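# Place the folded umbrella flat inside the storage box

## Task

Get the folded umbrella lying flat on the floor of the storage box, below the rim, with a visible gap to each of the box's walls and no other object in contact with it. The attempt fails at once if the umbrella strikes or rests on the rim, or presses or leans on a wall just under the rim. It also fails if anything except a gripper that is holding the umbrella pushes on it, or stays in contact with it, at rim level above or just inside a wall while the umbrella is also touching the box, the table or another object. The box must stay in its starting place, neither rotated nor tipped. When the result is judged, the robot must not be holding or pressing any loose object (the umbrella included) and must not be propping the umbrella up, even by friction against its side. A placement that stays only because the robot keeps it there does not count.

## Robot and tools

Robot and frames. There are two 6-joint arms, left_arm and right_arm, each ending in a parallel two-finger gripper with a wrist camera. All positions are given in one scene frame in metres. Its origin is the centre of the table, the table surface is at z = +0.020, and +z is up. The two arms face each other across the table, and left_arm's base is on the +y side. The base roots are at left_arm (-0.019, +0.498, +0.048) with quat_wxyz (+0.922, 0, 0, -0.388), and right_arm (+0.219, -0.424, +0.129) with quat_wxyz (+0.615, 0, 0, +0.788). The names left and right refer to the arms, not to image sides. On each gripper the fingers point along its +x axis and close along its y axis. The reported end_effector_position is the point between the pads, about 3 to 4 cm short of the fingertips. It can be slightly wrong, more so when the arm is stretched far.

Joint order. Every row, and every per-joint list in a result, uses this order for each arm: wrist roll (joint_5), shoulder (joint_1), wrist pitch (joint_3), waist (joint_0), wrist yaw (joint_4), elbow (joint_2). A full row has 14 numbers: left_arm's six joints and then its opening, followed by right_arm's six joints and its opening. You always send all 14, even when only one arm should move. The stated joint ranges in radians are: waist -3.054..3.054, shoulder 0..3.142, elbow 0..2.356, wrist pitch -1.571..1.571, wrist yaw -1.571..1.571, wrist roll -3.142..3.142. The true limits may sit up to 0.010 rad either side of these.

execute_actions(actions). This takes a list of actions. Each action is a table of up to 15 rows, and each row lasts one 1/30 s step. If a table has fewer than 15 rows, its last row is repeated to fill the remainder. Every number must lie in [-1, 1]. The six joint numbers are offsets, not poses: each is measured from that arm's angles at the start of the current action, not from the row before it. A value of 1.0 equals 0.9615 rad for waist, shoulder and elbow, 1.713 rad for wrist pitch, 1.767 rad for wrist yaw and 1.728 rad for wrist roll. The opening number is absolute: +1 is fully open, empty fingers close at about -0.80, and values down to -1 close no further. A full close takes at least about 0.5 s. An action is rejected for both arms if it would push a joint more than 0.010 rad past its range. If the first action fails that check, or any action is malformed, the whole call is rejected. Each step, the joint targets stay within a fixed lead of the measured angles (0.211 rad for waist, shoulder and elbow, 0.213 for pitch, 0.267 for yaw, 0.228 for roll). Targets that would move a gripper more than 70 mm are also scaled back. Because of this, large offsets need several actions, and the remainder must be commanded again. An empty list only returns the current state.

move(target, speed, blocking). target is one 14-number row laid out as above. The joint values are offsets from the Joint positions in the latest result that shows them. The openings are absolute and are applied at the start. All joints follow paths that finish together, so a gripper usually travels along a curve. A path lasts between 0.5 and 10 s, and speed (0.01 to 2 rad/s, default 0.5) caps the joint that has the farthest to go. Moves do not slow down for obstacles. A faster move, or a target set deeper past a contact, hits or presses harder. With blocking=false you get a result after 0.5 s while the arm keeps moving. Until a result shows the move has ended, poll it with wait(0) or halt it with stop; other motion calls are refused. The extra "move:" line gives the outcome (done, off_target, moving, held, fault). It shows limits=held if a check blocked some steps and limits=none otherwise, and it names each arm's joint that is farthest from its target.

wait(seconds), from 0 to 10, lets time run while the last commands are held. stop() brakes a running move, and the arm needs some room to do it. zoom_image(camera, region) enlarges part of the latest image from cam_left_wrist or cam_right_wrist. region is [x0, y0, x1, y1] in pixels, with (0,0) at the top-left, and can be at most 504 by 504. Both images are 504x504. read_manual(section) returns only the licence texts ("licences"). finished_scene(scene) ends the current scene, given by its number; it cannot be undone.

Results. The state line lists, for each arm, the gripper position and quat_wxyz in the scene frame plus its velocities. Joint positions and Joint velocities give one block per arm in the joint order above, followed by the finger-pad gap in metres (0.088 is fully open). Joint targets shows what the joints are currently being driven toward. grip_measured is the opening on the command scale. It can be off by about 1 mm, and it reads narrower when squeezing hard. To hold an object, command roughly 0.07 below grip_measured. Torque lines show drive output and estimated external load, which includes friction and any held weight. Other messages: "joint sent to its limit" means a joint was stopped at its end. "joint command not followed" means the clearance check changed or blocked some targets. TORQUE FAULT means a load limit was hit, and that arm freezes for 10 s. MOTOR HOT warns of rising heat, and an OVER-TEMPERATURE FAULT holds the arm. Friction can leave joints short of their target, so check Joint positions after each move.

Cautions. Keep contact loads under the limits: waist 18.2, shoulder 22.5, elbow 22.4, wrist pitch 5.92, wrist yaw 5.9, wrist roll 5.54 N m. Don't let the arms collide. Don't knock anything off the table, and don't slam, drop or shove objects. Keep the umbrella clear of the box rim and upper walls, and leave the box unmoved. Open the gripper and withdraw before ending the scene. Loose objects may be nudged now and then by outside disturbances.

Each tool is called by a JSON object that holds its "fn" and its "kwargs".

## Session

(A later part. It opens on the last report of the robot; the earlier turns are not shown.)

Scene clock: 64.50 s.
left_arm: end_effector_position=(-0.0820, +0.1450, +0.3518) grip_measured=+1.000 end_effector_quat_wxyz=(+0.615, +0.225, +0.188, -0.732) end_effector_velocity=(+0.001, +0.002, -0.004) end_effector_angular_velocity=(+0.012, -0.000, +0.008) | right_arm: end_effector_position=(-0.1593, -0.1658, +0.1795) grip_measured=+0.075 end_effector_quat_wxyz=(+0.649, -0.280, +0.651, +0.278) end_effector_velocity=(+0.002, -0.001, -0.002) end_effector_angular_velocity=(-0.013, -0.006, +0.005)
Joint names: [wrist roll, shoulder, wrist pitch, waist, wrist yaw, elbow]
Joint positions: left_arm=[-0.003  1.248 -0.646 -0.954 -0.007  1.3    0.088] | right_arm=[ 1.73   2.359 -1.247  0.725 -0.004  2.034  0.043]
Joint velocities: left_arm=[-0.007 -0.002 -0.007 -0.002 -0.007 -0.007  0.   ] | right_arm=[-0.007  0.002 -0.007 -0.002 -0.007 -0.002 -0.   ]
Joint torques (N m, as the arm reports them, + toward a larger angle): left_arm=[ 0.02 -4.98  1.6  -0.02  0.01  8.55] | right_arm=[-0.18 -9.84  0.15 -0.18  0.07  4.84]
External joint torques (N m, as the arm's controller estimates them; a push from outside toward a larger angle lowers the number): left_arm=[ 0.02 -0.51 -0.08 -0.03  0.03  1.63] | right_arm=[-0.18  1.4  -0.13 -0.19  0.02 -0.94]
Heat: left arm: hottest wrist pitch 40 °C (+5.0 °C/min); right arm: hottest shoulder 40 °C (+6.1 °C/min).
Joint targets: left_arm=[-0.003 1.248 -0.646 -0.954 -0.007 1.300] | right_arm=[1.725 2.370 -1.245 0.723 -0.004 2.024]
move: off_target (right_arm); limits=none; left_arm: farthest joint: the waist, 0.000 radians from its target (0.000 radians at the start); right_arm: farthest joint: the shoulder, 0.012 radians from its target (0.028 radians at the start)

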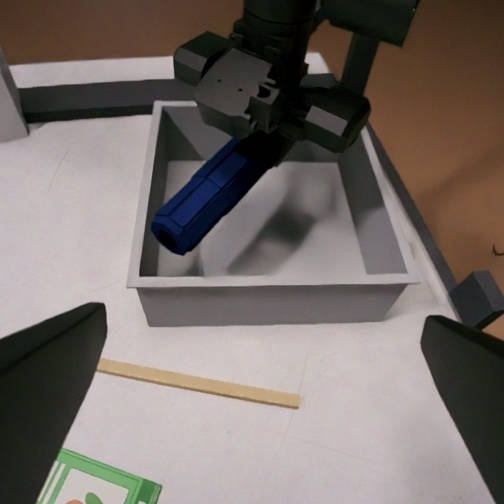

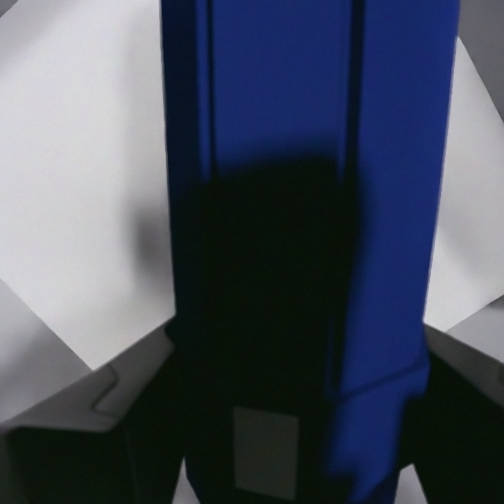

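{"fn": "move", "kwargs": {"target": [0,0,0,0,0,0,1,0.0056,0.04145,0.06214,0.00915,0,-0.08882,-0.03], "speed": 0.1}}

Scene clock: 77.60 s.
left_arm: end_effector_position=(-0.0820, +0.1450, +0.3518) grip_measured=+1.000 end_effector_quat_wxyz=(+0.615, +0.225, +0.188, -0.732) end_effector_velocity=(+0.000, +0.001, -0.002) end_effector_angular_velocity=(+0.008, +0.001, +0.008) | right_arm: end_effector_position=(-0.1628, -0.1672, +0.1488) grip_measured=+0.075 end_effector_quat_wxyz=(+0.648, -0.280, +0.651, +0.280) end_effector_velocity=(-0.001, -0.002, -0.001) end_effector_angular_velocity=(-0.017, +0.014, +0.005)
Joint names: [wrist roll, shoulder, wrist pitch, waist, wrist yaw, elbow]
Joint positions: left_arm=[-0.003  1.248 -0.646 -0.954 -0.007  1.3    0.088] | right_arm=[ 1.734  2.386 -1.143  0.732 -0.004  1.96   0.043]
Joint velocities: left_arm=[-0.007 -0.002 -0.007 -0.002 -0.007 -0.002  0.   ] | right_arm=[-0.007 -0.002  0.007 -0.002 -0.022 -0.007 -0.   ]
Joint torques (N m, as the arm reports them, + toward a larger angle): left_arm=[ 0.02 -4.99  1.6  -0.03  0.01  8.54] | right_arm=[ 0.12 -9.76  0.16  0.27  0.08  4.81]
External joint torques (N m, as the arm's controller estimates them; a push from outside toward a larger angle lowers the number): left_arm=[ 0.02 -0.52 -0.08 -0.06  0.02  1.61] | right_arm=[ 0.12  1.62 -0.13  0.18  0.02 -0.93]
Heat: left arm: hottest wrist pitch 41 °C (+5.0 °C/min); right arm: hottest shoulder 43 °C (+8.0 °C/min).
Joint targets: left_arm=[-0.003 1.248 -0.646 -0.954 -0.007 1.300] | right_arm=[1.739 2.398 -1.141 0.734 -0.004 1.949]
move: off_target (right_arm); limits=none; left_arm: farthest joint: the waist, 0.000 radians from its target (0.000 radians at the start); right_arm: farthest joint: the shoulder, 0.013 radians from its target (0.040 radians at the start)

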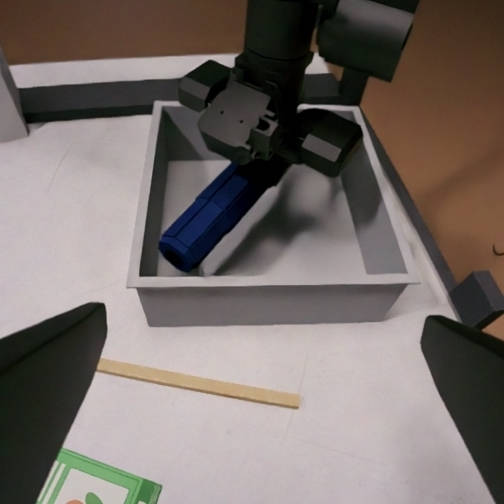

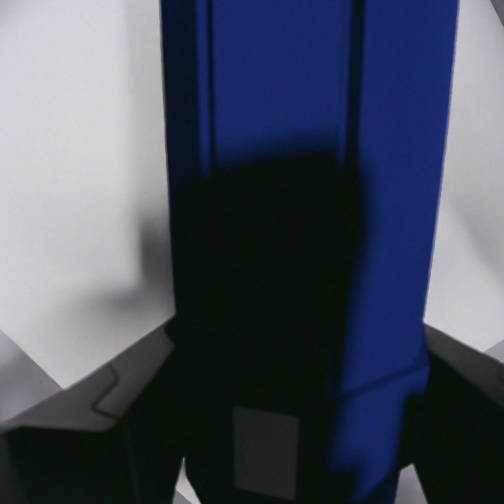

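{"fn": "zoom_image", "kwargs": {"camera": "cam_left_wrist", "region": [120, 200, 230, 300]}}

{"fn": "zoom_image", "kwargs": {"camera": "cam_left_wrist", "region": [120, 80, 430, 300]}}

Region (120, 200, 230, 300) of cam_left_wrist's 504x504 image, scaled by 4.582, with more detail than that image has; it fills the top 458 rows of this view, and the rest is white.

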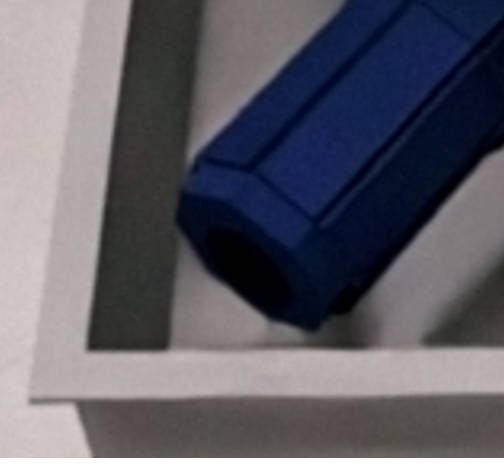

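Region (120, 80, 430, 300) of cam_left_wrist's 504x504 image, scaled by 1.626, with more detail than that image has; it fills the top 358 rows of this view, and the rest is white.

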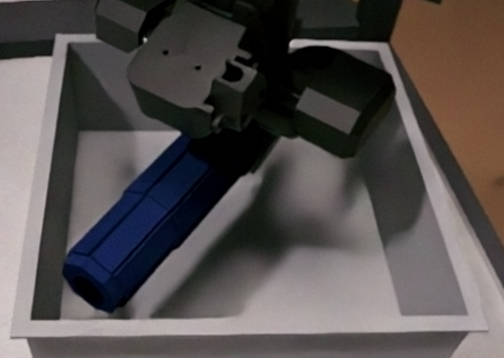

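{"fn": "zoom_image", "kwargs": {"camera": "cam_left_wrist", "region": [340, 230, 430, 300]}}

{"fn": "zoom_image", "kwargs": {"camera": "cam_left_wrist", "region": [140, 90, 220, 180]}}

{"fn": "zoom_image", "kwargs": {"camera": "cam_left_wrist", "region": [290, 90, 390, 190]}}

{"fn": "zoom_image", "kwargs": {"camera": "cam_left_wrist", "region": [150, 225, 206, 281]}}

Region (340, 230, 430, 300) of cam_left_wrist's 504x504 image, scaled by 5.600, with more detail than that image has.

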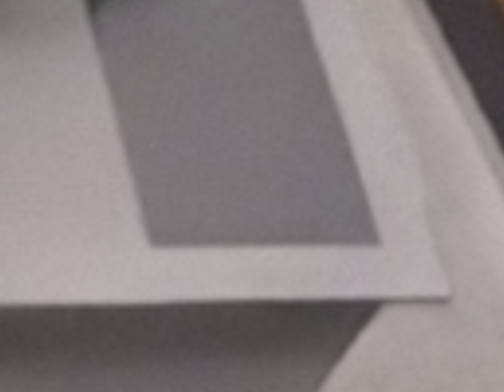

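Region (140, 90, 220, 180) of cam_left_wrist's 504x504 image, scaled by 5.600, with more detail than that image has.

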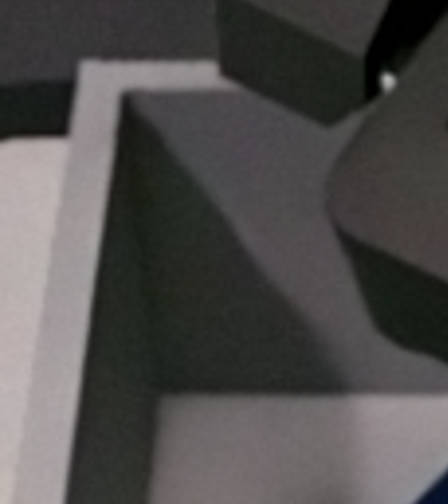

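Region (290, 90, 390, 190) of cam_left_wrist's 504x504 image, scaled by 5.040, with more detail than that image has.

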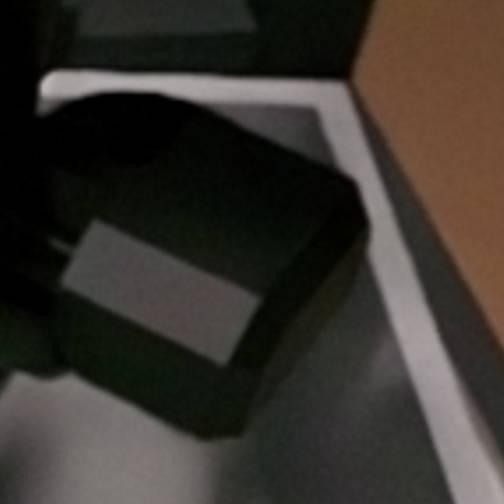

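Region (150, 225, 206, 281) of cam_left_wrist's 504x504 image, scaled by 9.000, with more detail than that image has.

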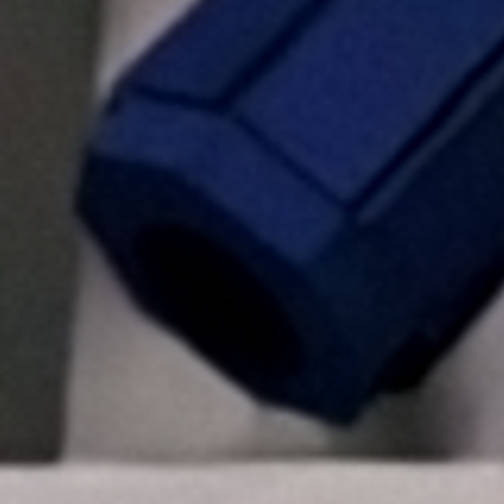

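{"fn": "zoom_image", "kwargs": {"camera": "cam_right_wrist", "region": [0, 310, 100, 410]}}

{"fn": "zoom_image", "kwargs": {"camera": "cam_right_wrist", "region": [444, 320, 504, 380]}}

{"fn": "zoom_image", "kwargs": {"camera": "cam_right_wrist", "region": [444, 0, 504, 60]}}

{"fn": "zoom_image", "kwargs": {"camera": "cam_right_wrist", "region": [150, 380, 450, 504]}}

Region (0, 310, 100, 410) of cam_right_wrist's 504x504 image, scaled by 5.040, with more detail than that image has.

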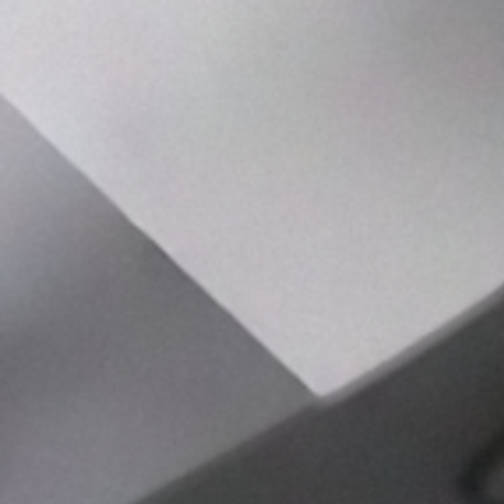

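Region (444, 320, 504, 380) of cam_right_wrist's 504x504 image, scaled by 8.400, with more detail than that image has.

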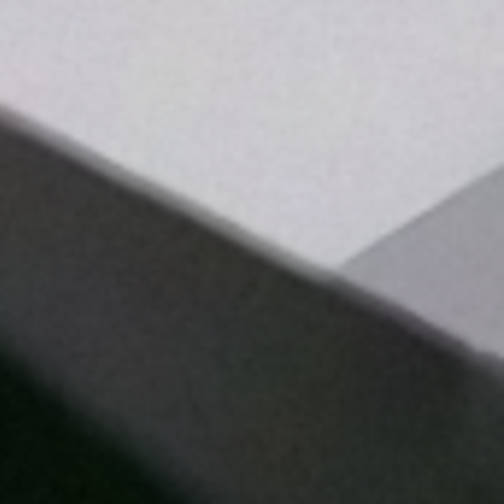

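Region (444, 0, 504, 60) of cam_right_wrist's 504x504 image, scaled by 8.400, with more detail than that image has.

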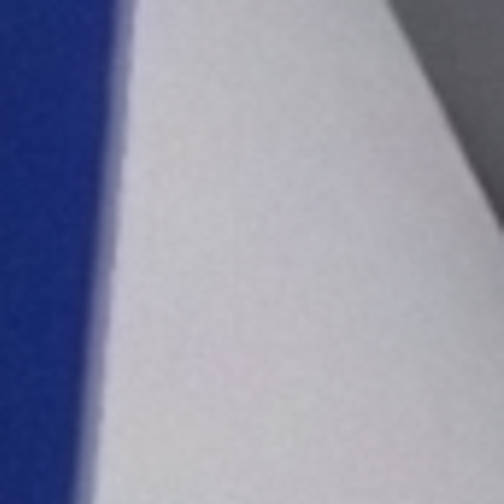

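Region (150, 380, 450, 504) of cam_right_wrist's 504x504 image, scaled by 1.680, with more detail than that image has; it fills the top 208 rows of this view, and the rest is white.

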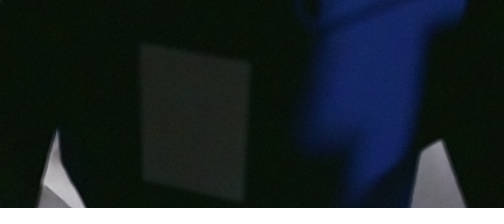

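{"fn": "move", "kwargs": {"target": [0,0,0,0,0,0,1,0.00567,0.0663,0.09266,0.00707,0,-0.12249,-0.03], "speed": 0.12}}

Scene clock: 89.17 s.
left_arm: end_effector_position=(-0.0820, +0.1450, +0.3518) grip_measured=+1.000 end_effector_quat_wxyz=(+0.615, +0.225, +0.188, -0.732) end_effector_velocity=(-0.000, -0.000, +0.001) end_effector_angular_velocity=(-0.003, +0.023, +0.009) | right_arm: end_effector_position=(-0.1624, -0.1698, +0.1001) grip_measured=+0.075 end_effector_quat_wxyz=(+0.648, -0.280, +0.650, +0.279) end_effector_velocity=(+0.002, -0.001, +0.001) end_effector_angular_velocity=(-0.022, +0.006, -0.015)
Joint names: [wrist roll, shoulder, wrist pitch, waist, wrist yaw, elbow]
Joint positions: left_arm=[-0.003  1.248 -0.646 -0.954 -0.007  1.3    0.088] | right_arm=[ 1.739  2.438 -0.986  0.736 -0.004  1.853  0.043]
Joint velocities: left_arm=[-0.022 -0.002  0.007  0.002  0.007 -0.002  0.   ] | right_arm=[ 0.007 -0.002 -0.007 -0.007 -0.022 -0.002  0.   ]
Joint torques (N m, as the arm reports them, + toward a larger angle): left_arm=[ 0.03 -4.98  1.6  -0.02  0.01  8.56] | right_arm=[ 0.13 -9.66  0.15  0.28  0.07  4.39]
External joint torques (N m, as the arm's controller estimates them; a push from outside toward a larger angle lowers the number): left_arm=[ 0.03 -0.41 -0.1  -0.04  0.02  1.55] | right_arm=[ 0.13  1.8  -0.14  0.35  0.01 -1.16]
Heat: left arm: hottest wrist pitch 41 °C (+4.0 °C/min); right arm: hottest shoulder 44 °C (+8.0 °C/min).
Joint targets: left_arm=[-0.003 1.248 -0.646 -0.954 -0.007 1.300] | right_arm=[1.744 2.450 -0.984 0.738 -0.004 1.842]
move: off_target (right_arm); limits=none; left_arm: farthest joint: the waist, 0.000 radians from its target (0.000 radians at the start); right_arm: farthest joint: the shoulder, 0.012 radians from its target (0.064 radians at the start)

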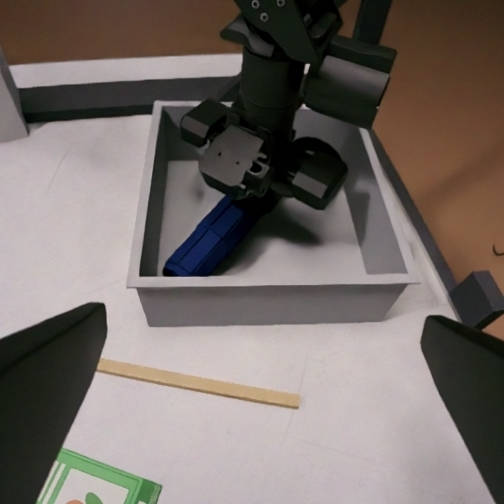

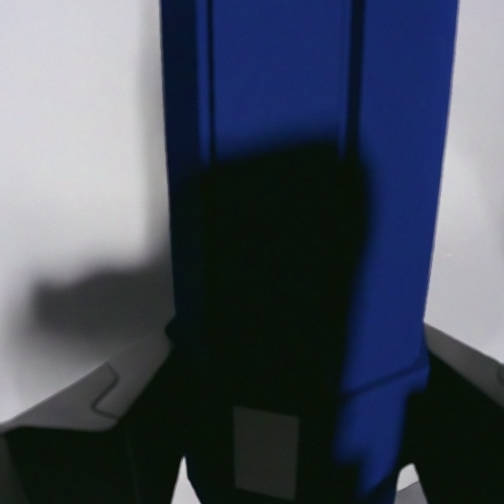

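{"fn": "move", "kwargs": {"target": [0,0,0,0,0,0,1,0.0029,0.04871,0.03795,0.0021,0,-0.04053,-0.03], "speed": 0.06}}

Scene clock: 91.53 s.
left_arm: end_effector_position=(-0.0820, +0.1450, +0.3518) grip_measured=+1.000 end_effector_quat_wxyz=(+0.615, +0.225, +0.188, -0.732) end_effector_velocity=(+0.000, +0.001, -0.002) end_effector_angular_velocity=(+0.008, +0.001, +0.008) | right_arm: end_effector_position=(-0.1626, -0.1697, +0.0789) grip_measured=+0.075 end_effector_quat_wxyz=(+0.648, -0.280, +0.651, +0.280) end_effector_velocity=(+0.002, +0.002, -0.001) end_effector_angular_velocity=(-0.005, +0.006, +0.015)
Joint names: [wrist roll, shoulder, wrist pitch, waist, wrist yaw, elbow]
Joint positions: left_arm=[-0.003  1.248 -0.646 -0.954 -0.007  1.3    0.088] | right_arm=[ 1.739  2.471 -0.923  0.736 -0.004  1.825  0.043]
Joint velocities: left_arm=[-0.007 -0.002 -0.007 -0.002 -0.007 -0.002  0.   ] | right_arm=[-0.022 -0.002  0.007 -0.007 -0.007 -0.007 -0.   ]
Joint torques (N m, as the arm reports them, + toward a larger angle): left_arm=[ 0.03 -5.    1.6  -0.01  0.01  8.55] | right_arm=[ 0.12 -9.64  0.16  0.24  0.08  4.28]
External joint torques (N m, as the arm's controller estimates them; a push from outside toward a larger angle lowers the number): left_arm=[ 0.02 -0.49 -0.09 -0.02  0.02  1.59] | right_arm=[ 0.13  1.82 -0.12  0.25  0.01 -1.1 ]
Heat: left arm: hottest wrist pitch 42 °C (+4.1 °C/min); right arm: hottest shoulder 45 °C (+9.1 °C/min).
Joint targets: left_arm=[-0.003 1.248 -0.646 -0.954 -0.007 1.300] | right_arm=[1.744 2.484 -0.921 0.738 -0.004 1.814]
move: off_target (right_arm); limits=none; left_arm: farthest joint: the waist, 0.000 radians from its target (0.000 radians at the start); right_arm: farthest joint: the shoulder, 0.014 radians from its target (0.047 radians at the start)

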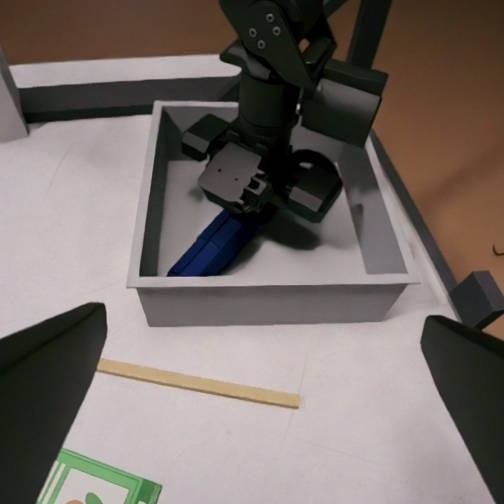

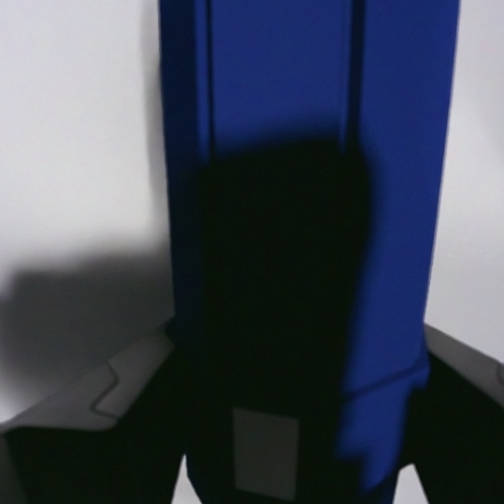

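{"fn": "move", "kwargs": {"target": [0,0,0,0,0,0,1,0.0029,0.02371,0.00946,0.0021,0,-0.01789,-0.03], "speed": 0.03}}

Scene clock: 93.37 s.
left_arm: end_effector_position=(-0.0820, +0.1450, +0.3518) grip_measured=+1.000 end_effector_quat_wxyz=(+0.615, +0.225, +0.188, -0.732) end_effector_velocity=(+0.000, +0.000, -0.001) end_effector_angular_velocity=(+0.008, +0.001, +0.008) | right_arm: end_effector_position=(-0.1637, -0.1692, +0.0772) grip_measured=+0.075 end_effector_quat_wxyz=(+0.647, -0.278, +0.652, +0.282) end_effector_velocity=(+0.004, -0.003, +0.000) end_effector_angular_velocity=(-0.018, -0.014, +0.005)
Joint names: [wrist roll, shoulder, wrist pitch, waist, wrist yaw, elbow]
Joint positions: left_arm=[-0.003  1.248 -0.646 -0.954 -0.007  1.3    0.088] | right_arm=[ 1.739  2.473 -0.911  0.736 -0.004  1.821  0.043]
Joint velocities: left_arm=[-0.007  0.002 -0.007 -0.002 -0.007  0.002  0.   ] | right_arm=[-0.007 -0.002 -0.022 -0.002 -0.007 -0.002 -0.001]
Joint torques (N m, as the arm reports them, + toward a larger angle): left_arm=[ 0.03 -4.98  1.59 -0.02  0.01  8.55] | right_arm=[ 0.12 -8.86  0.26  0.23  0.08  3.9 ]
External joint torques (N m, as the arm's controller estimates them; a push from outside toward a larger angle lowers the number): left_arm=[ 0.02 -0.5  -0.1  -0.01  0.02  1.59] | right_arm=[ 0.12  2.63 -0.02  0.25  0.01 -1.48]
Heat: left arm: hottest wrist pitch 42 °C (+4.0 °C/min); right arm: hottest shoulder 45 °C (+9.0 °C/min).
Joint targets: left_arm=[-0.003 1.248 -0.646 -0.954 -0.007 1.300] | right_arm=[1.744 2.494 -0.907 0.738 -0.004 1.807]
move: off_target (right_arm); limits=none; left_arm: farthest joint: the waist, 0.000 radians from its target (0.000 radians at the start); right_arm: farthest joint: the shoulder, 0.021 radians from its target (0.023 radians at the start)

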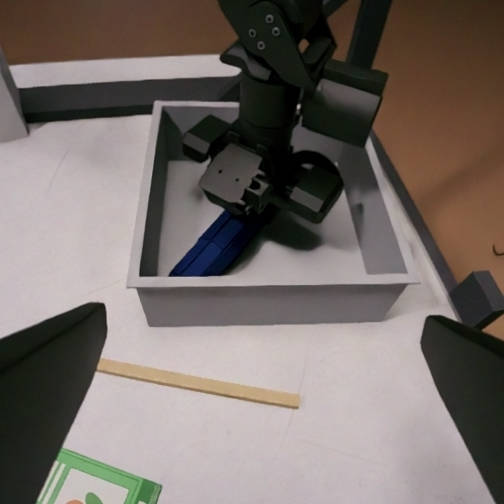

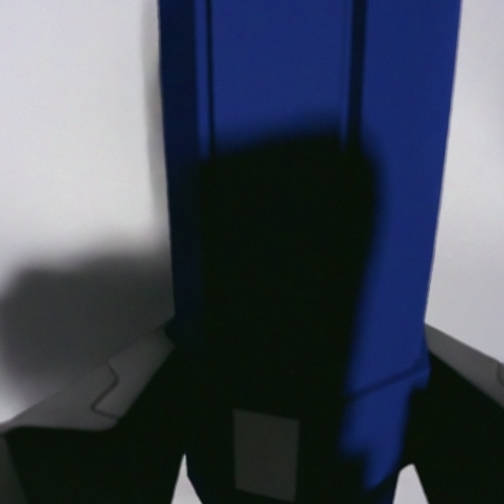

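{"fn": "execute_actions", "kwargs": {"actions": [[[0,0,0,0,0,0,1,0,0.015,0,0,0,-0.01,0.0],[0,0,0,0,0,0,1,0,0.013,0,0,0,-0.009,0.03],[0,0,0,0,0,0,1,0,0.011,0,0,0,-0.008,0.06],[0,0,0,0,0,0,1,0,0.009,0,0,0,-0.007,0.08],[0,0,0,0,0,0,1,0,0.007,0,0,0,-0.005,0.1],[0,0,0,0,0,0,1,0,0.005,0,0,0,-0.004,0.12],[0,0,0,0,0,0,1,0,0.003,0,0,0,-0.002,0.15],[0,0,0,0,0,0,1,0,0,0,0,0,0,0.18],[0,0,0,0,0,0,1,0,0,0,0,0,0,0.22],[0,0,0,0,0,0,1,0,0,0,0,0,0,0.27],[0,0,0,0,0,0,1,0,0,0,0,0,0,0.33],[0,0,0,0,0,0,1,0,0,0,0,0,0,0.4],[0,0,0,0,0,0,1,0,0,0,0,0,0,0.48],[0,0,0,0,0,0,1,0,0,0,0,0,0,0.56],[0,0,0,0,0,0,1,0,0,0,0,0,0,0.65]]]}}

Scene clock: 95.87 s.
left_arm: end_effector_position=(-0.0820, +0.1450, +0.3518) grip_measured=+1.000 end_effector_quat_wxyz=(+0.615, +0.225, +0.188, -0.732) end_effector_velocity=(-0.004, -0.001, +0.004) end_effector_angular_velocity=(-0.018, +0.026, -0.001) | right_arm: end_effector_position=(-0.1637, -0.1692, +0.0771) grip_measured=+0.423 end_effector_quat_wxyz=(+0.647, -0.278, +0.652, +0.282) end_effector_velocity=(+0.001, -0.001, +0.003) end_effector_angular_velocity=(+0.005, -0.006, +0.010)
Joint names: [wrist roll, shoulder, wrist pitch, waist, wrist yaw, elbow]
Joint positions: left_arm=[-0.003  1.248 -0.646 -0.954 -0.007  1.3    0.088] | right_arm=[ 1.739  2.473 -0.911  0.736 -0.004  1.821  0.06 ]
Joint velocities: left_arm=[-0.022 -0.002  0.022 -0.007  0.007 -0.002  0.   ] | right_arm=[-0.007 -0.007 -0.007  0.002  0.007 -0.002  0.103]
Joint torques (N m, as the arm reports them, + toward a larger angle): left_arm=[ 0.02 -5.    1.6  -0.02  0.01  8.54] | right_arm=[ -0.03 -11.26   0.07   0.03   0.07   5.38]
External joint torques (N m, as the arm's controller estimates them; a push from outside toward a larger angle lowers the number): left_arm=[ 0.02 -0.43 -0.13  0.01  0.01  1.46] | right_arm=[-0.03  0.38 -0.24  0.04  0.01 -0.1 ]
Heat: left arm: hottest wrist pitch 42 °C (+4.0 °C/min); right arm: hottest shoulder 45 °C (+9.1 °C/min).
Joint targets: left_arm=[-0.003 1.248 -0.646 -0.954 -0.007 1.300] | right_arm=[1.739 2.473 -0.911 0.736 -0.004 1.821]

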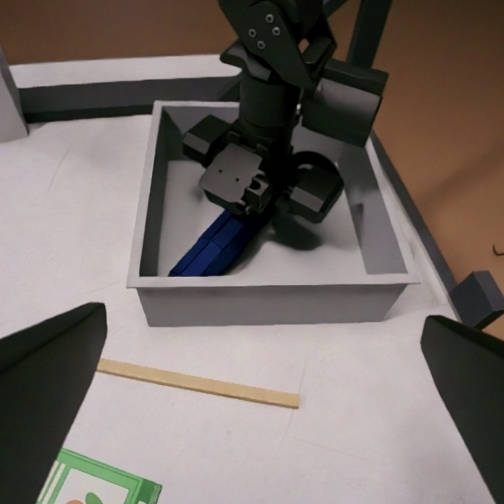

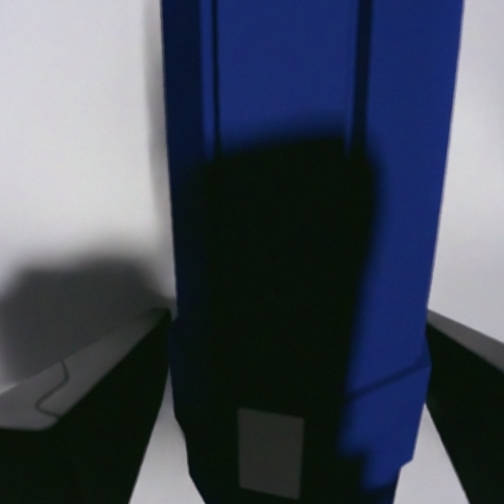

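{"fn": "move", "kwargs": {"target": [0,0,0,0,0,0,1,0,-0.135,-0.2335,0,0,0.305,0.9], "speed": 0.4}}

Scene clock: 99.33 s.
left_arm: end_effector_position=(-0.0820, +0.1450, +0.3518) grip_measured=+1.000 end_effector_quat_wxyz=(+0.615, +0.225, +0.188, -0.732) end_effector_velocity=(+0.001, +0.002, -0.004) end_effector_angular_velocity=(+0.012, -0.000, +0.008) | right_arm: end_effector_position=(-0.1646, -0.1686, +0.1992) grip_measured=+0.897 end_effector_quat_wxyz=(+0.646, -0.277, +0.653, +0.283) end_effector_velocity=(+0.005, -0.001, +0.003) end_effector_angular_velocity=(-0.016, -0.010, -0.015)
Joint names: [wrist roll, shoulder, wrist pitch, waist, wrist yaw, elbow]
Joint positions: left_arm=[-0.003  1.248 -0.646 -0.954 -0.007  1.3    0.088] | right_arm=[ 1.739  2.353 -1.308  0.736 -0.004  2.103  0.083]
Joint velocities: left_arm=[-0.007 -0.002 -0.007 -0.002 -0.007 -0.007  0.   ] | right_arm=[ 0.007 -0.007 -0.022 -0.007 -0.007 -0.002 -0.   ]
Joint torques (N m, as the arm reports them, + toward a larger angle): left_arm=[ 0.03 -4.98  1.6  -0.04  0.    8.57] | right_arm=[ -0.03 -12.15  -0.09   0.03   0.07   7.34]
External joint torques (N m, as the arm's controller estimates them; a push from outside toward a larger angle lowers the number): left_arm=[ 0.02 -0.48 -0.09 -0.07  0.02  1.62] | right_arm=[-0.03 -0.78 -0.39  0.12  0.    1.47]
Heat: left arm: hottest wrist pitch 42 °C (+4.0 °C/min); right arm: hottest shoulder 46 °C (+10.0 °C/min).
Joint targets: left_arm=[-0.003 1.248 -0.646 -0.954 -0.007 1.300] | right_arm=[1.739 2.343 -1.311 0.736 -0.004 2.114]
move: off_target (right_arm); limits=none; left_arm: farthest joint: the waist, 0.000 radians from its target (0.000 radians at the start); right_arm: farthest joint: the elbow, 0.011 radians from its target (0.293 radians at the start)

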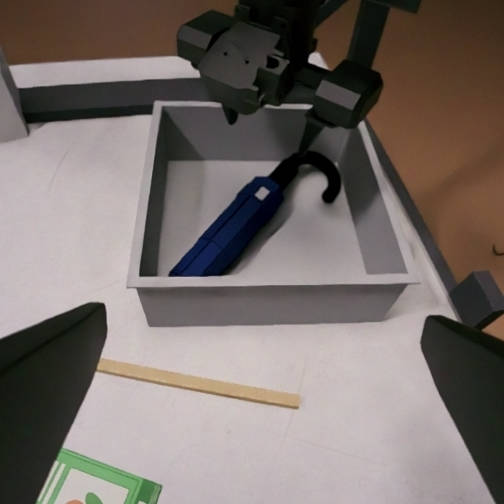

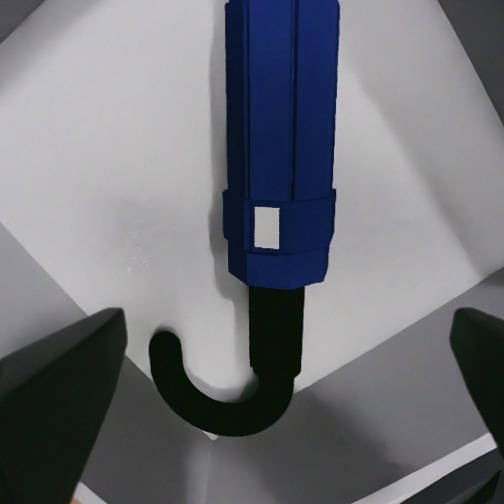

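{"fn": "zoom_image", "kwargs": {"camera": "cam_right_wrist", "region": [120, 300, 340, 460]}}

{"fn": "zoom_image", "kwargs": {"camera": "cam_left_wrist", "region": [270, 135, 370, 225]}}

Region (120, 300, 340, 460) of cam_right_wrist's 504x504 image, scaled by 2.291, with more detail than that image has; it fills the top 367 rows of this view, and the rest is white.

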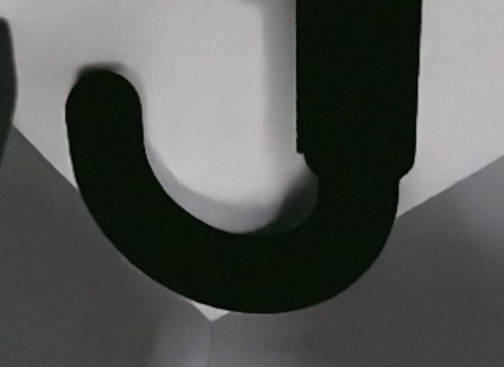

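Region (270, 135, 370, 225) of cam_left_wrist's 504x504 image, scaled by 5.040, with more detail than that image has; it fills the top 454 rows of this view, and the rest is white.

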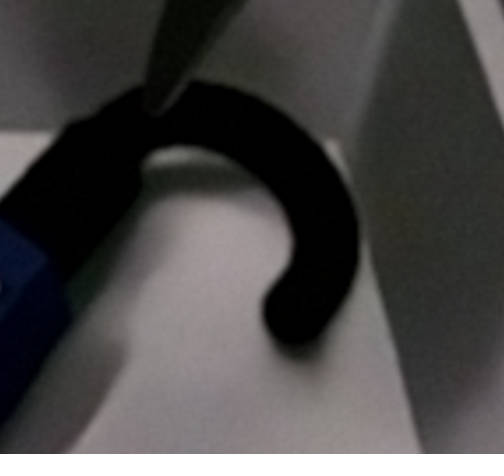

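{"fn": "move", "kwargs": {"target": [0,0,0,0,0,0,1,-1.0,-0.45,0.0105,-0.028,0,-0.088,1], "speed": 1.3}}

Scene clock: 104.73 s.
left_arm: end_effector_position=(-0.0820, +0.1450, +0.3518) grip_measured=+1.000 end_effector_quat_wxyz=(+0.615, +0.225, +0.188, -0.732) end_effector_velocity=(-0.001, +0.004, -0.000) end_effector_angular_velocity=(+0.012, -0.000, +0.003) | right_arm: end_effector_position=(-0.1345, -0.1758, +0.3621) grip_measured=+1.000 end_effector_quat_wxyz=(+0.253, -0.531, +0.176, +0.789) end_effector_velocity=(+0.000, -0.003, -0.000) end_effector_angular_velocity=(-0.019, +0.004, +0.013)
Joint names: [wrist roll, shoulder, wrist pitch, waist, wrist yaw, elbow]
Joint positions: left_arm=[-0.003  1.248 -0.646 -0.954 -0.007  1.3    0.088] | right_arm=[ 0.016  1.932 -1.291  0.712 -0.004  2.035  0.088]
Joint velocities: left_arm=[-0.007 -0.007 -0.022 -0.007 -0.007  0.002  0.   ] | right_arm=[-0.007 -0.002 -0.007 -0.002 -0.022 -0.002  0.   ]
Joint torques (N m, as the arm reports them, + toward a larger angle): left_arm=[ 0.02 -5.01  1.6  -0.03  0.01  8.55] | right_arm=[ -0.2  -10.05   0.76  -0.23   0.     4.74]
External joint torques (N m, as the arm's controller estimates them; a push from outside toward a larger angle lowers the number): left_arm=[ 0.01 -0.44 -0.09 -0.01  0.01  1.55] | right_arm=[-0.2  -1.21 -0.25 -0.31  0.03 -1.41]
Heat: left arm: hottest wrist pitch 42 °C (+3.0 °C/min); right arm: hottest shoulder 48 °C (+12.1 °C/min).
Joint targets: left_arm=[-0.003 1.248 -0.646 -0.954 -0.007 1.300] | right_arm=[0.011 1.921 -1.290 0.709 -0.004 2.019]
move: off_target (right_arm); limits=none; left_arm: farthest joint: the waist, 0.000 radians from its target (0.000 radians at the start); right_arm: farthest joint: the elbow, 0.016 radians from its target (0.085 radians at the start)

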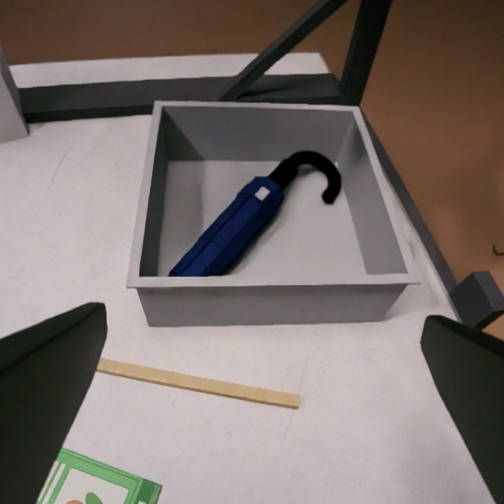

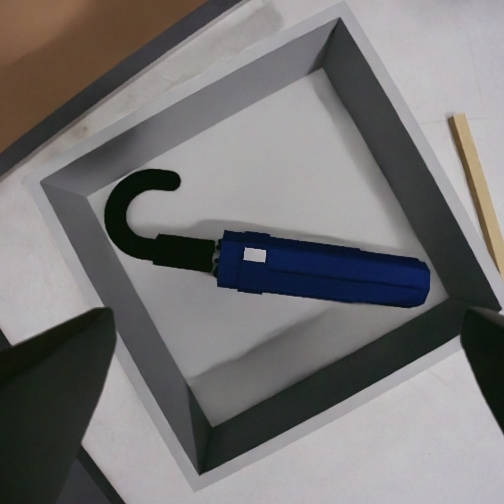

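{"fn": "zoom_image", "kwargs": {"camera": "cam_right_wrist", "region": [70, 150, 200, 280]}}

{"fn": "zoom_image", "kwargs": {"camera": "cam_right_wrist", "region": [370, 235, 470, 335]}}

Region (70, 150, 200, 280) of cam_right_wrist's 504x504 image, scaled by 3.877, with more detail than that image has.

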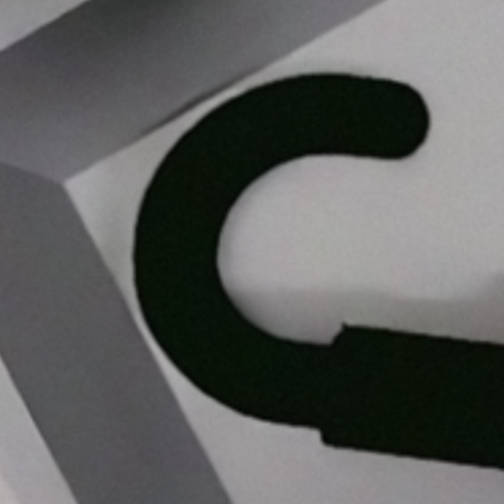

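Region (370, 235, 470, 335) of cam_right_wrist's 504x504 image, scaled by 5.040, with more detail than that image has.

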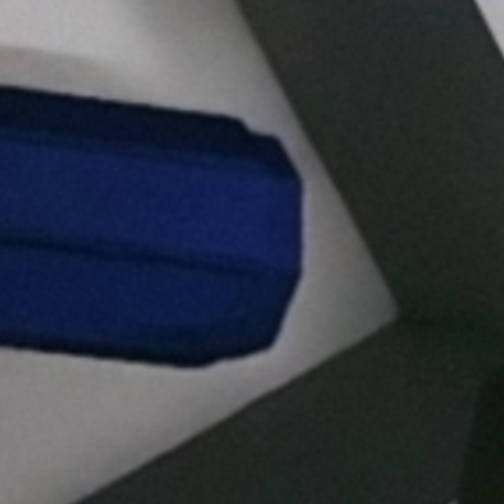

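{"fn": "move", "kwargs": {"target": [0,0,0,0,0,0,1,0.9939,0.50955,0.1462,0.02829,0,-0.18129,0.7], "speed": 1.3}}

Scene clock: 111.83 s.
left_arm: end_effector_position=(-0.0820, +0.1450, +0.3518) grip_measured=+1.000 end_effector_quat_wxyz=(+0.615, +0.225, +0.188, -0.732) end_effector_velocity=(-0.002, +0.002, -0.002) end_effector_angular_velocity=(+0.009, +0.009, -0.004) | right_arm: end_effector_position=(-0.1612, -0.1711, +0.1209) grip_measured=+0.703 end_effector_quat_wxyz=(+0.647, -0.284, +0.649, +0.283) end_effector_velocity=(+0.003, +0.001, +0.000) end_effector_angular_velocity=(+0.002, -0.010, +0.005)
Joint names: [wrist roll, shoulder, wrist pitch, waist, wrist yaw, elbow]
Joint positions: left_arm=[-0.003  1.248 -0.646 -0.954 -0.007  1.3    0.088] | right_arm=[ 1.728  2.402 -1.043  0.737 -0.004  1.874  0.073]
Joint velocities: left_arm=[-0.007 -0.002 -0.007 -0.002  0.007 -0.002  0.   ] | right_arm=[-0.007 -0.002 -0.007 -0.002  0.007 -0.002 -0.   ]
Joint torques (N m, as the arm reports them, + toward a larger angle): left_arm=[ 0.03 -5.01  1.6  -0.05  0.    8.54] | right_arm=[ 0.13 -8.8   0.16  0.27  0.07  4.13]
External joint torques (N m, as the arm's controller estimates them; a push from outside toward a larger angle lowers the number): left_arm=[ 0.02 -0.5  -0.1  -0.06  0.02  1.55] | right_arm=[ 0.13  2.49 -0.12  0.28  0.01 -1.46]
Heat: left arm: hottest wrist pitch 42 °C (+2.0 °C/min); right arm: hottest shoulder 48 °C (+11.1 °C/min).
Joint targets: left_arm=[-0.003 1.248 -0.646 -0.954 -0.007 1.300] | right_arm=[1.733 2.421 -1.041 0.739 -0.004 1.860]
move: off_target (right_arm); limits=none; left_arm: farthest joint: the waist, 0.000 radians from its target (0.000 radians at the start); right_arm: farthest joint: the shoulder, 0.020 radians from its target (0.490 radians at the start)

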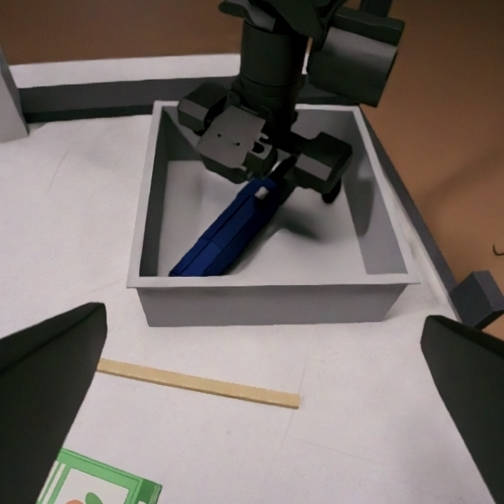

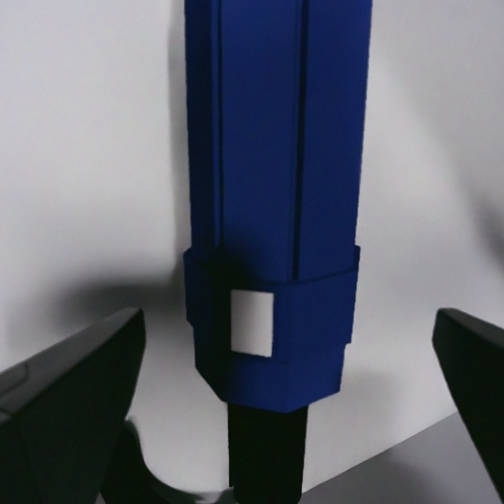

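{"fn": "move", "kwargs": {"target": [0,0,0,0,0,0,1,0.0029,0.09272,0.07714,0.0021,0,-0.07778,0.6], "speed": 0.2}}

Scene clock: 113.77 s.
left_arm: end_effector_position=(-0.0820, +0.1450, +0.3518) grip_measured=+1.000 end_effector_quat_wxyz=(+0.615, +0.225, +0.188, -0.732) end_effector_velocity=(+0.000, -0.001, -0.003) end_effector_angular_velocity=(+0.003, +0.002, +0.008) | right_arm: end_effector_position=(-0.1617, -0.1707, +0.0765) grip_measured=+0.603 end_effector_quat_wxyz=(+0.647, -0.284, +0.649, +0.283) end_effector_velocity=(+0.002, -0.002, +0.002) end_effector_angular_velocity=(-0.010, -0.002, +0.005)
Joint names: [wrist roll, shoulder, wrist pitch, waist, wrist yaw, elbow]
Joint positions: left_arm=[-0.003  1.248 -0.646 -0.954 -0.007  1.3    0.088] | right_arm=[ 1.728  2.471 -0.913  0.737 -0.004  1.814  0.069]
Joint velocities: left_arm=[-0.007  0.002  0.007 -0.002 -0.007 -0.007  0.   ] | right_arm=[-0.007 -0.007 -0.007 -0.002 -0.007 -0.007 -0.   ]
Joint torques (N m, as the arm reports them, + toward a larger angle): left_arm=[ 0.03 -4.99  1.6  -0.01  0.01  8.55] | right_arm=[ 0.12 -8.92  0.18  0.24  0.07  3.65]
External joint torques (N m, as the arm's controller estimates them; a push from outside toward a larger angle lowers the number): left_arm=[ 0.02 -0.57 -0.08 -0.01  0.02  1.66] | right_arm=[ 0.12  2.55 -0.11  0.22  0.01 -1.72]
Heat: left arm: hottest wrist pitch 42 °C (+2.0 °C/min); right arm: hottest shoulder 48 °C (+10.1 °C/min).
Joint targets: left_arm=[-0.003 1.248 -0.646 -0.954 -0.007 1.300] | right_arm=[1.733 2.491 -0.911 0.739 -0.004 1.800]
move: off_target (right_arm); limits=none; left_arm: farthest joint: the waist, 0.000 radians from its target (0.000 radians at the start); right_arm: farthest joint: the shoulder, 0.020 radians from its target (0.090 radians at the start)

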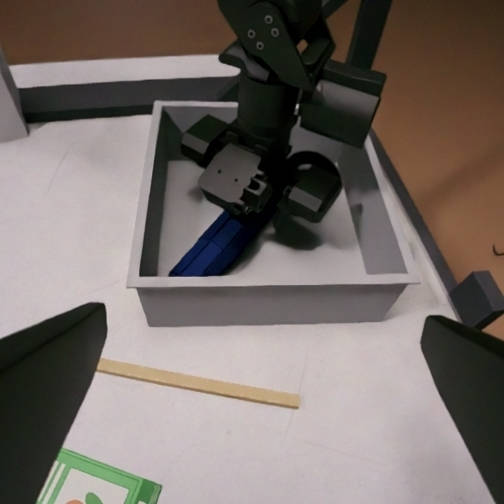

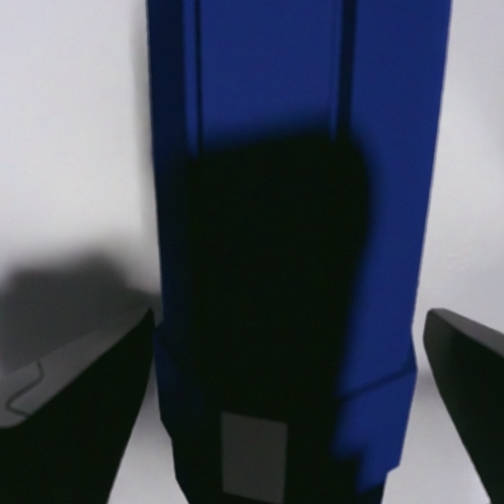

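{"fn": "execute_actions", "kwargs": {"actions": [[[0,0,0,0,0,0,1,0,0.01,0,0,0,-0.007,0.5],[0,0,0,0,0,0,1,0,0.005,0,0,0,-0.003,0.42],[0,0,0,0,0,0,1,0,0,0,0,0,0,0.35],[0,0,0,0,0,0,1,0,0,0,0,0,0,0.29],[0,0,0,0,0,0,1,0,0,0,0,0,0,0.25],[0,0,0,0,0,0,1,0,0,0,0,0,0,0.22],[0,0,0,0,0,0,1,0,0,0,0,0,0,0.19],[0,0,0,0,0,0,1,0,0,0,0,0,0,0.16],[0,0,0,0,0,0,1,0,0,0,0,0,0,0.13],[0,0,0,0,0,0,1,0,0,0,0,0,0,0.1],[0,0,0,0,0,0,1,0,0,0,0,0,0,0.07],[0,0,0,0,0,0,1,0,0,0,0,0,0,0.04],[0,0,0,0,0,0,1,0,0,0,0,0,0,0.02],[0,0,0,0,0,0,1,0,0,0,0,0,0,0.0],[0,0,0,0,0,0,1,0,0,0,0,0,0,0.0]]]}}

Scene clock: 114.93 s.
left_arm: end_effector_position=(-0.0820, +0.1450, +0.3518) grip_measured=+1.000 end_effector_quat_wxyz=(+0.615, +0.225, +0.188, -0.732) end_effector_velocity=(+0.000, +0.001, -0.002) end_effector_angular_velocity=(+0.008, +0.001, +0.008) | right_arm: end_effector_position=(-0.1620, -0.1705, +0.0765) grip_measured=+0.075 end_effector_quat_wxyz=(+0.646, -0.283, +0.649, +0.283) end_effector_velocity=(-0.002, +0.002, +0.002) end_effector_angular_velocity=(+0.001, +0.014, -0.010)
Joint names: [wrist roll, shoulder, wrist pitch, waist, wrist yaw, elbow]
Joint positions: left_arm=[-0.003  1.248 -0.646 -0.954 -0.007  1.3    0.088] | right_arm=[ 1.728  2.471 -0.912  0.737 -0.004  1.814  0.043]
Joint velocities: left_arm=[-0.007 -0.002 -0.007 -0.002 -0.007 -0.002  0.   ] | right_arm=[ 0.007 -0.002  0.007 -0.002 -0.007  0.002 -0.02 ]
Joint torques (N m, as the arm reports them, + toward a larger angle): left_arm=[ 0.01 -5.01  1.6  -0.02  0.01  8.54] | right_arm=[ -0.03 -10.96   0.02   0.03   0.07   5.46]
External joint torques (N m, as the arm's controller estimates them; a push from outside toward a larger angle lowers the number): left_arm=[ 0.   -0.51 -0.09  0.    0.01  1.59] | right_arm=[-0.03  0.52 -0.26  0.11  0.01  0.08]
Heat: left arm: hottest wrist pitch 42 °C (+2.0 °C/min); right arm: hottest shoulder 48 °C (+10.2 °C/min).
Joint targets: left_arm=[-0.003 1.248 -0.646 -0.954 -0.007 1.300] | right_arm=[1.728 2.471 -0.913 0.737 -0.004 1.814]

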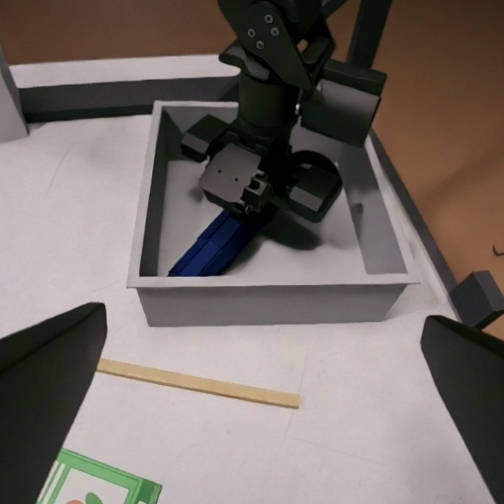

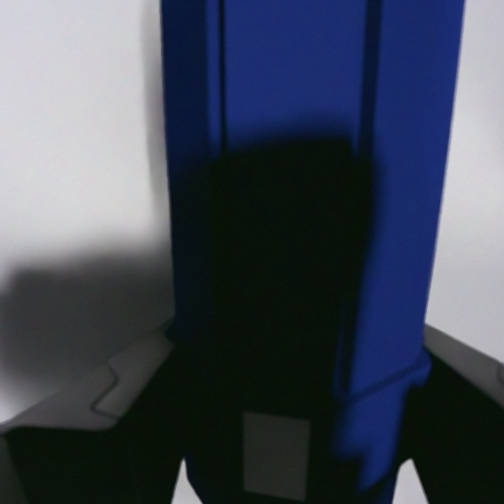

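{"fn": "move", "kwargs": {"target": [0,0,0,0,0,0,1,0,0,-0.00525,-0.0183,0,0,0.0], "speed": 0.025}}

Scene clock: 117.17 s.
left_arm: end_effector_position=(-0.0820, +0.1450, +0.3518) grip_measured=+1.000 end_effector_quat_wxyz=(+0.615, +0.225, +0.188, -0.732) end_effector_velocity=(+0.003, +0.001, -0.004) end_effector_angular_velocity=(+0.013, +0.004, +0.028) | right_arm: end_effector_position=(-0.1580, -0.1669, +0.0765) grip_measured=+0.068 end_effector_quat_wxyz=(+0.649, -0.282, +0.650, +0.277) end_effector_velocity=(+0.004, -0.003, +0.001) end_effector_angular_velocity=(-0.018, -0.014, +0.005)
Joint names: [wrist roll, shoulder, wrist pitch, waist, wrist yaw, elbow]
Joint positions: left_arm=[-0.003  1.248 -0.646 -0.954 -0.007  1.3    0.088] | right_arm=[ 1.728  2.471 -0.918  0.725 -0.005  1.814  0.042]
Joint velocities: left_arm=[-0.022 -0.002 -0.007 -0.002 -0.022 -0.007  0.   ] | right_arm=[-0.007 -0.002 -0.022 -0.002 -0.007 -0.002 -0.   ]
Joint torques (N m, as the arm reports them, + toward a larger angle): left_arm=[ 0.03 -5.    1.59 -0.03  0.01  8.55] | right_arm=[ -0.03 -11.12  -0.13  -0.59   0.12   5.51]
External joint torques (N m, as the arm's controller estimates them; a push from outside toward a larger angle lowers the number): left_arm=[ 0.02 -0.53 -0.08 -0.04  0.02  1.62] | right_arm=[-0.03  0.35 -0.4  -0.57  0.06  0.14]
Heat: left arm: hottest wrist pitch 43 °C (+3.0 °C/min); right arm: hottest shoulder 48 °C (+9.1 °C/min).
Joint targets: left_arm=[-0.003 1.248 -0.646 -0.954 -0.007 1.300] | right_arm=[1.728 2.471 -0.921 0.719 -0.003 1.814]
move: done; limits=none; left_arm: farthest joint: the waist, 0.000 radians from its target (0.000 radians at the start); right_arm: farthest joint: the waist, 0.006 radians from its target (0.017 radians at the start)

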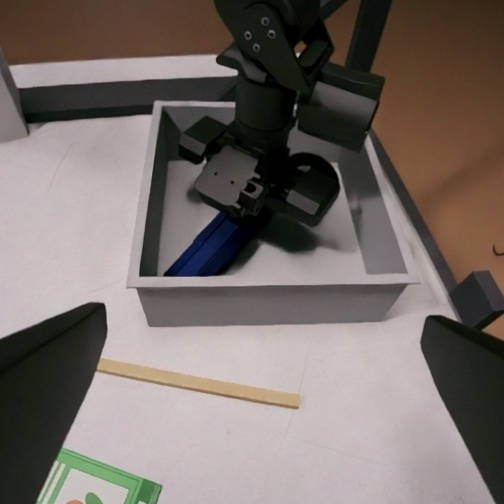

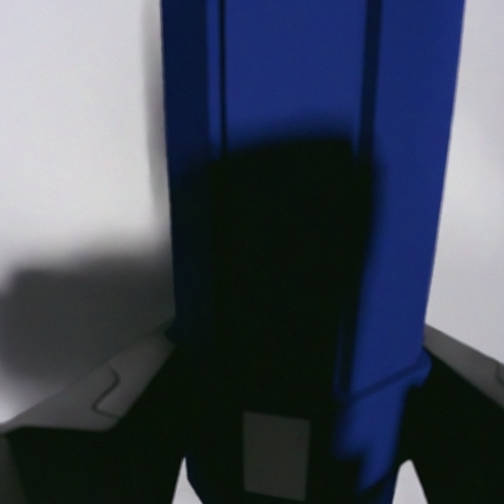

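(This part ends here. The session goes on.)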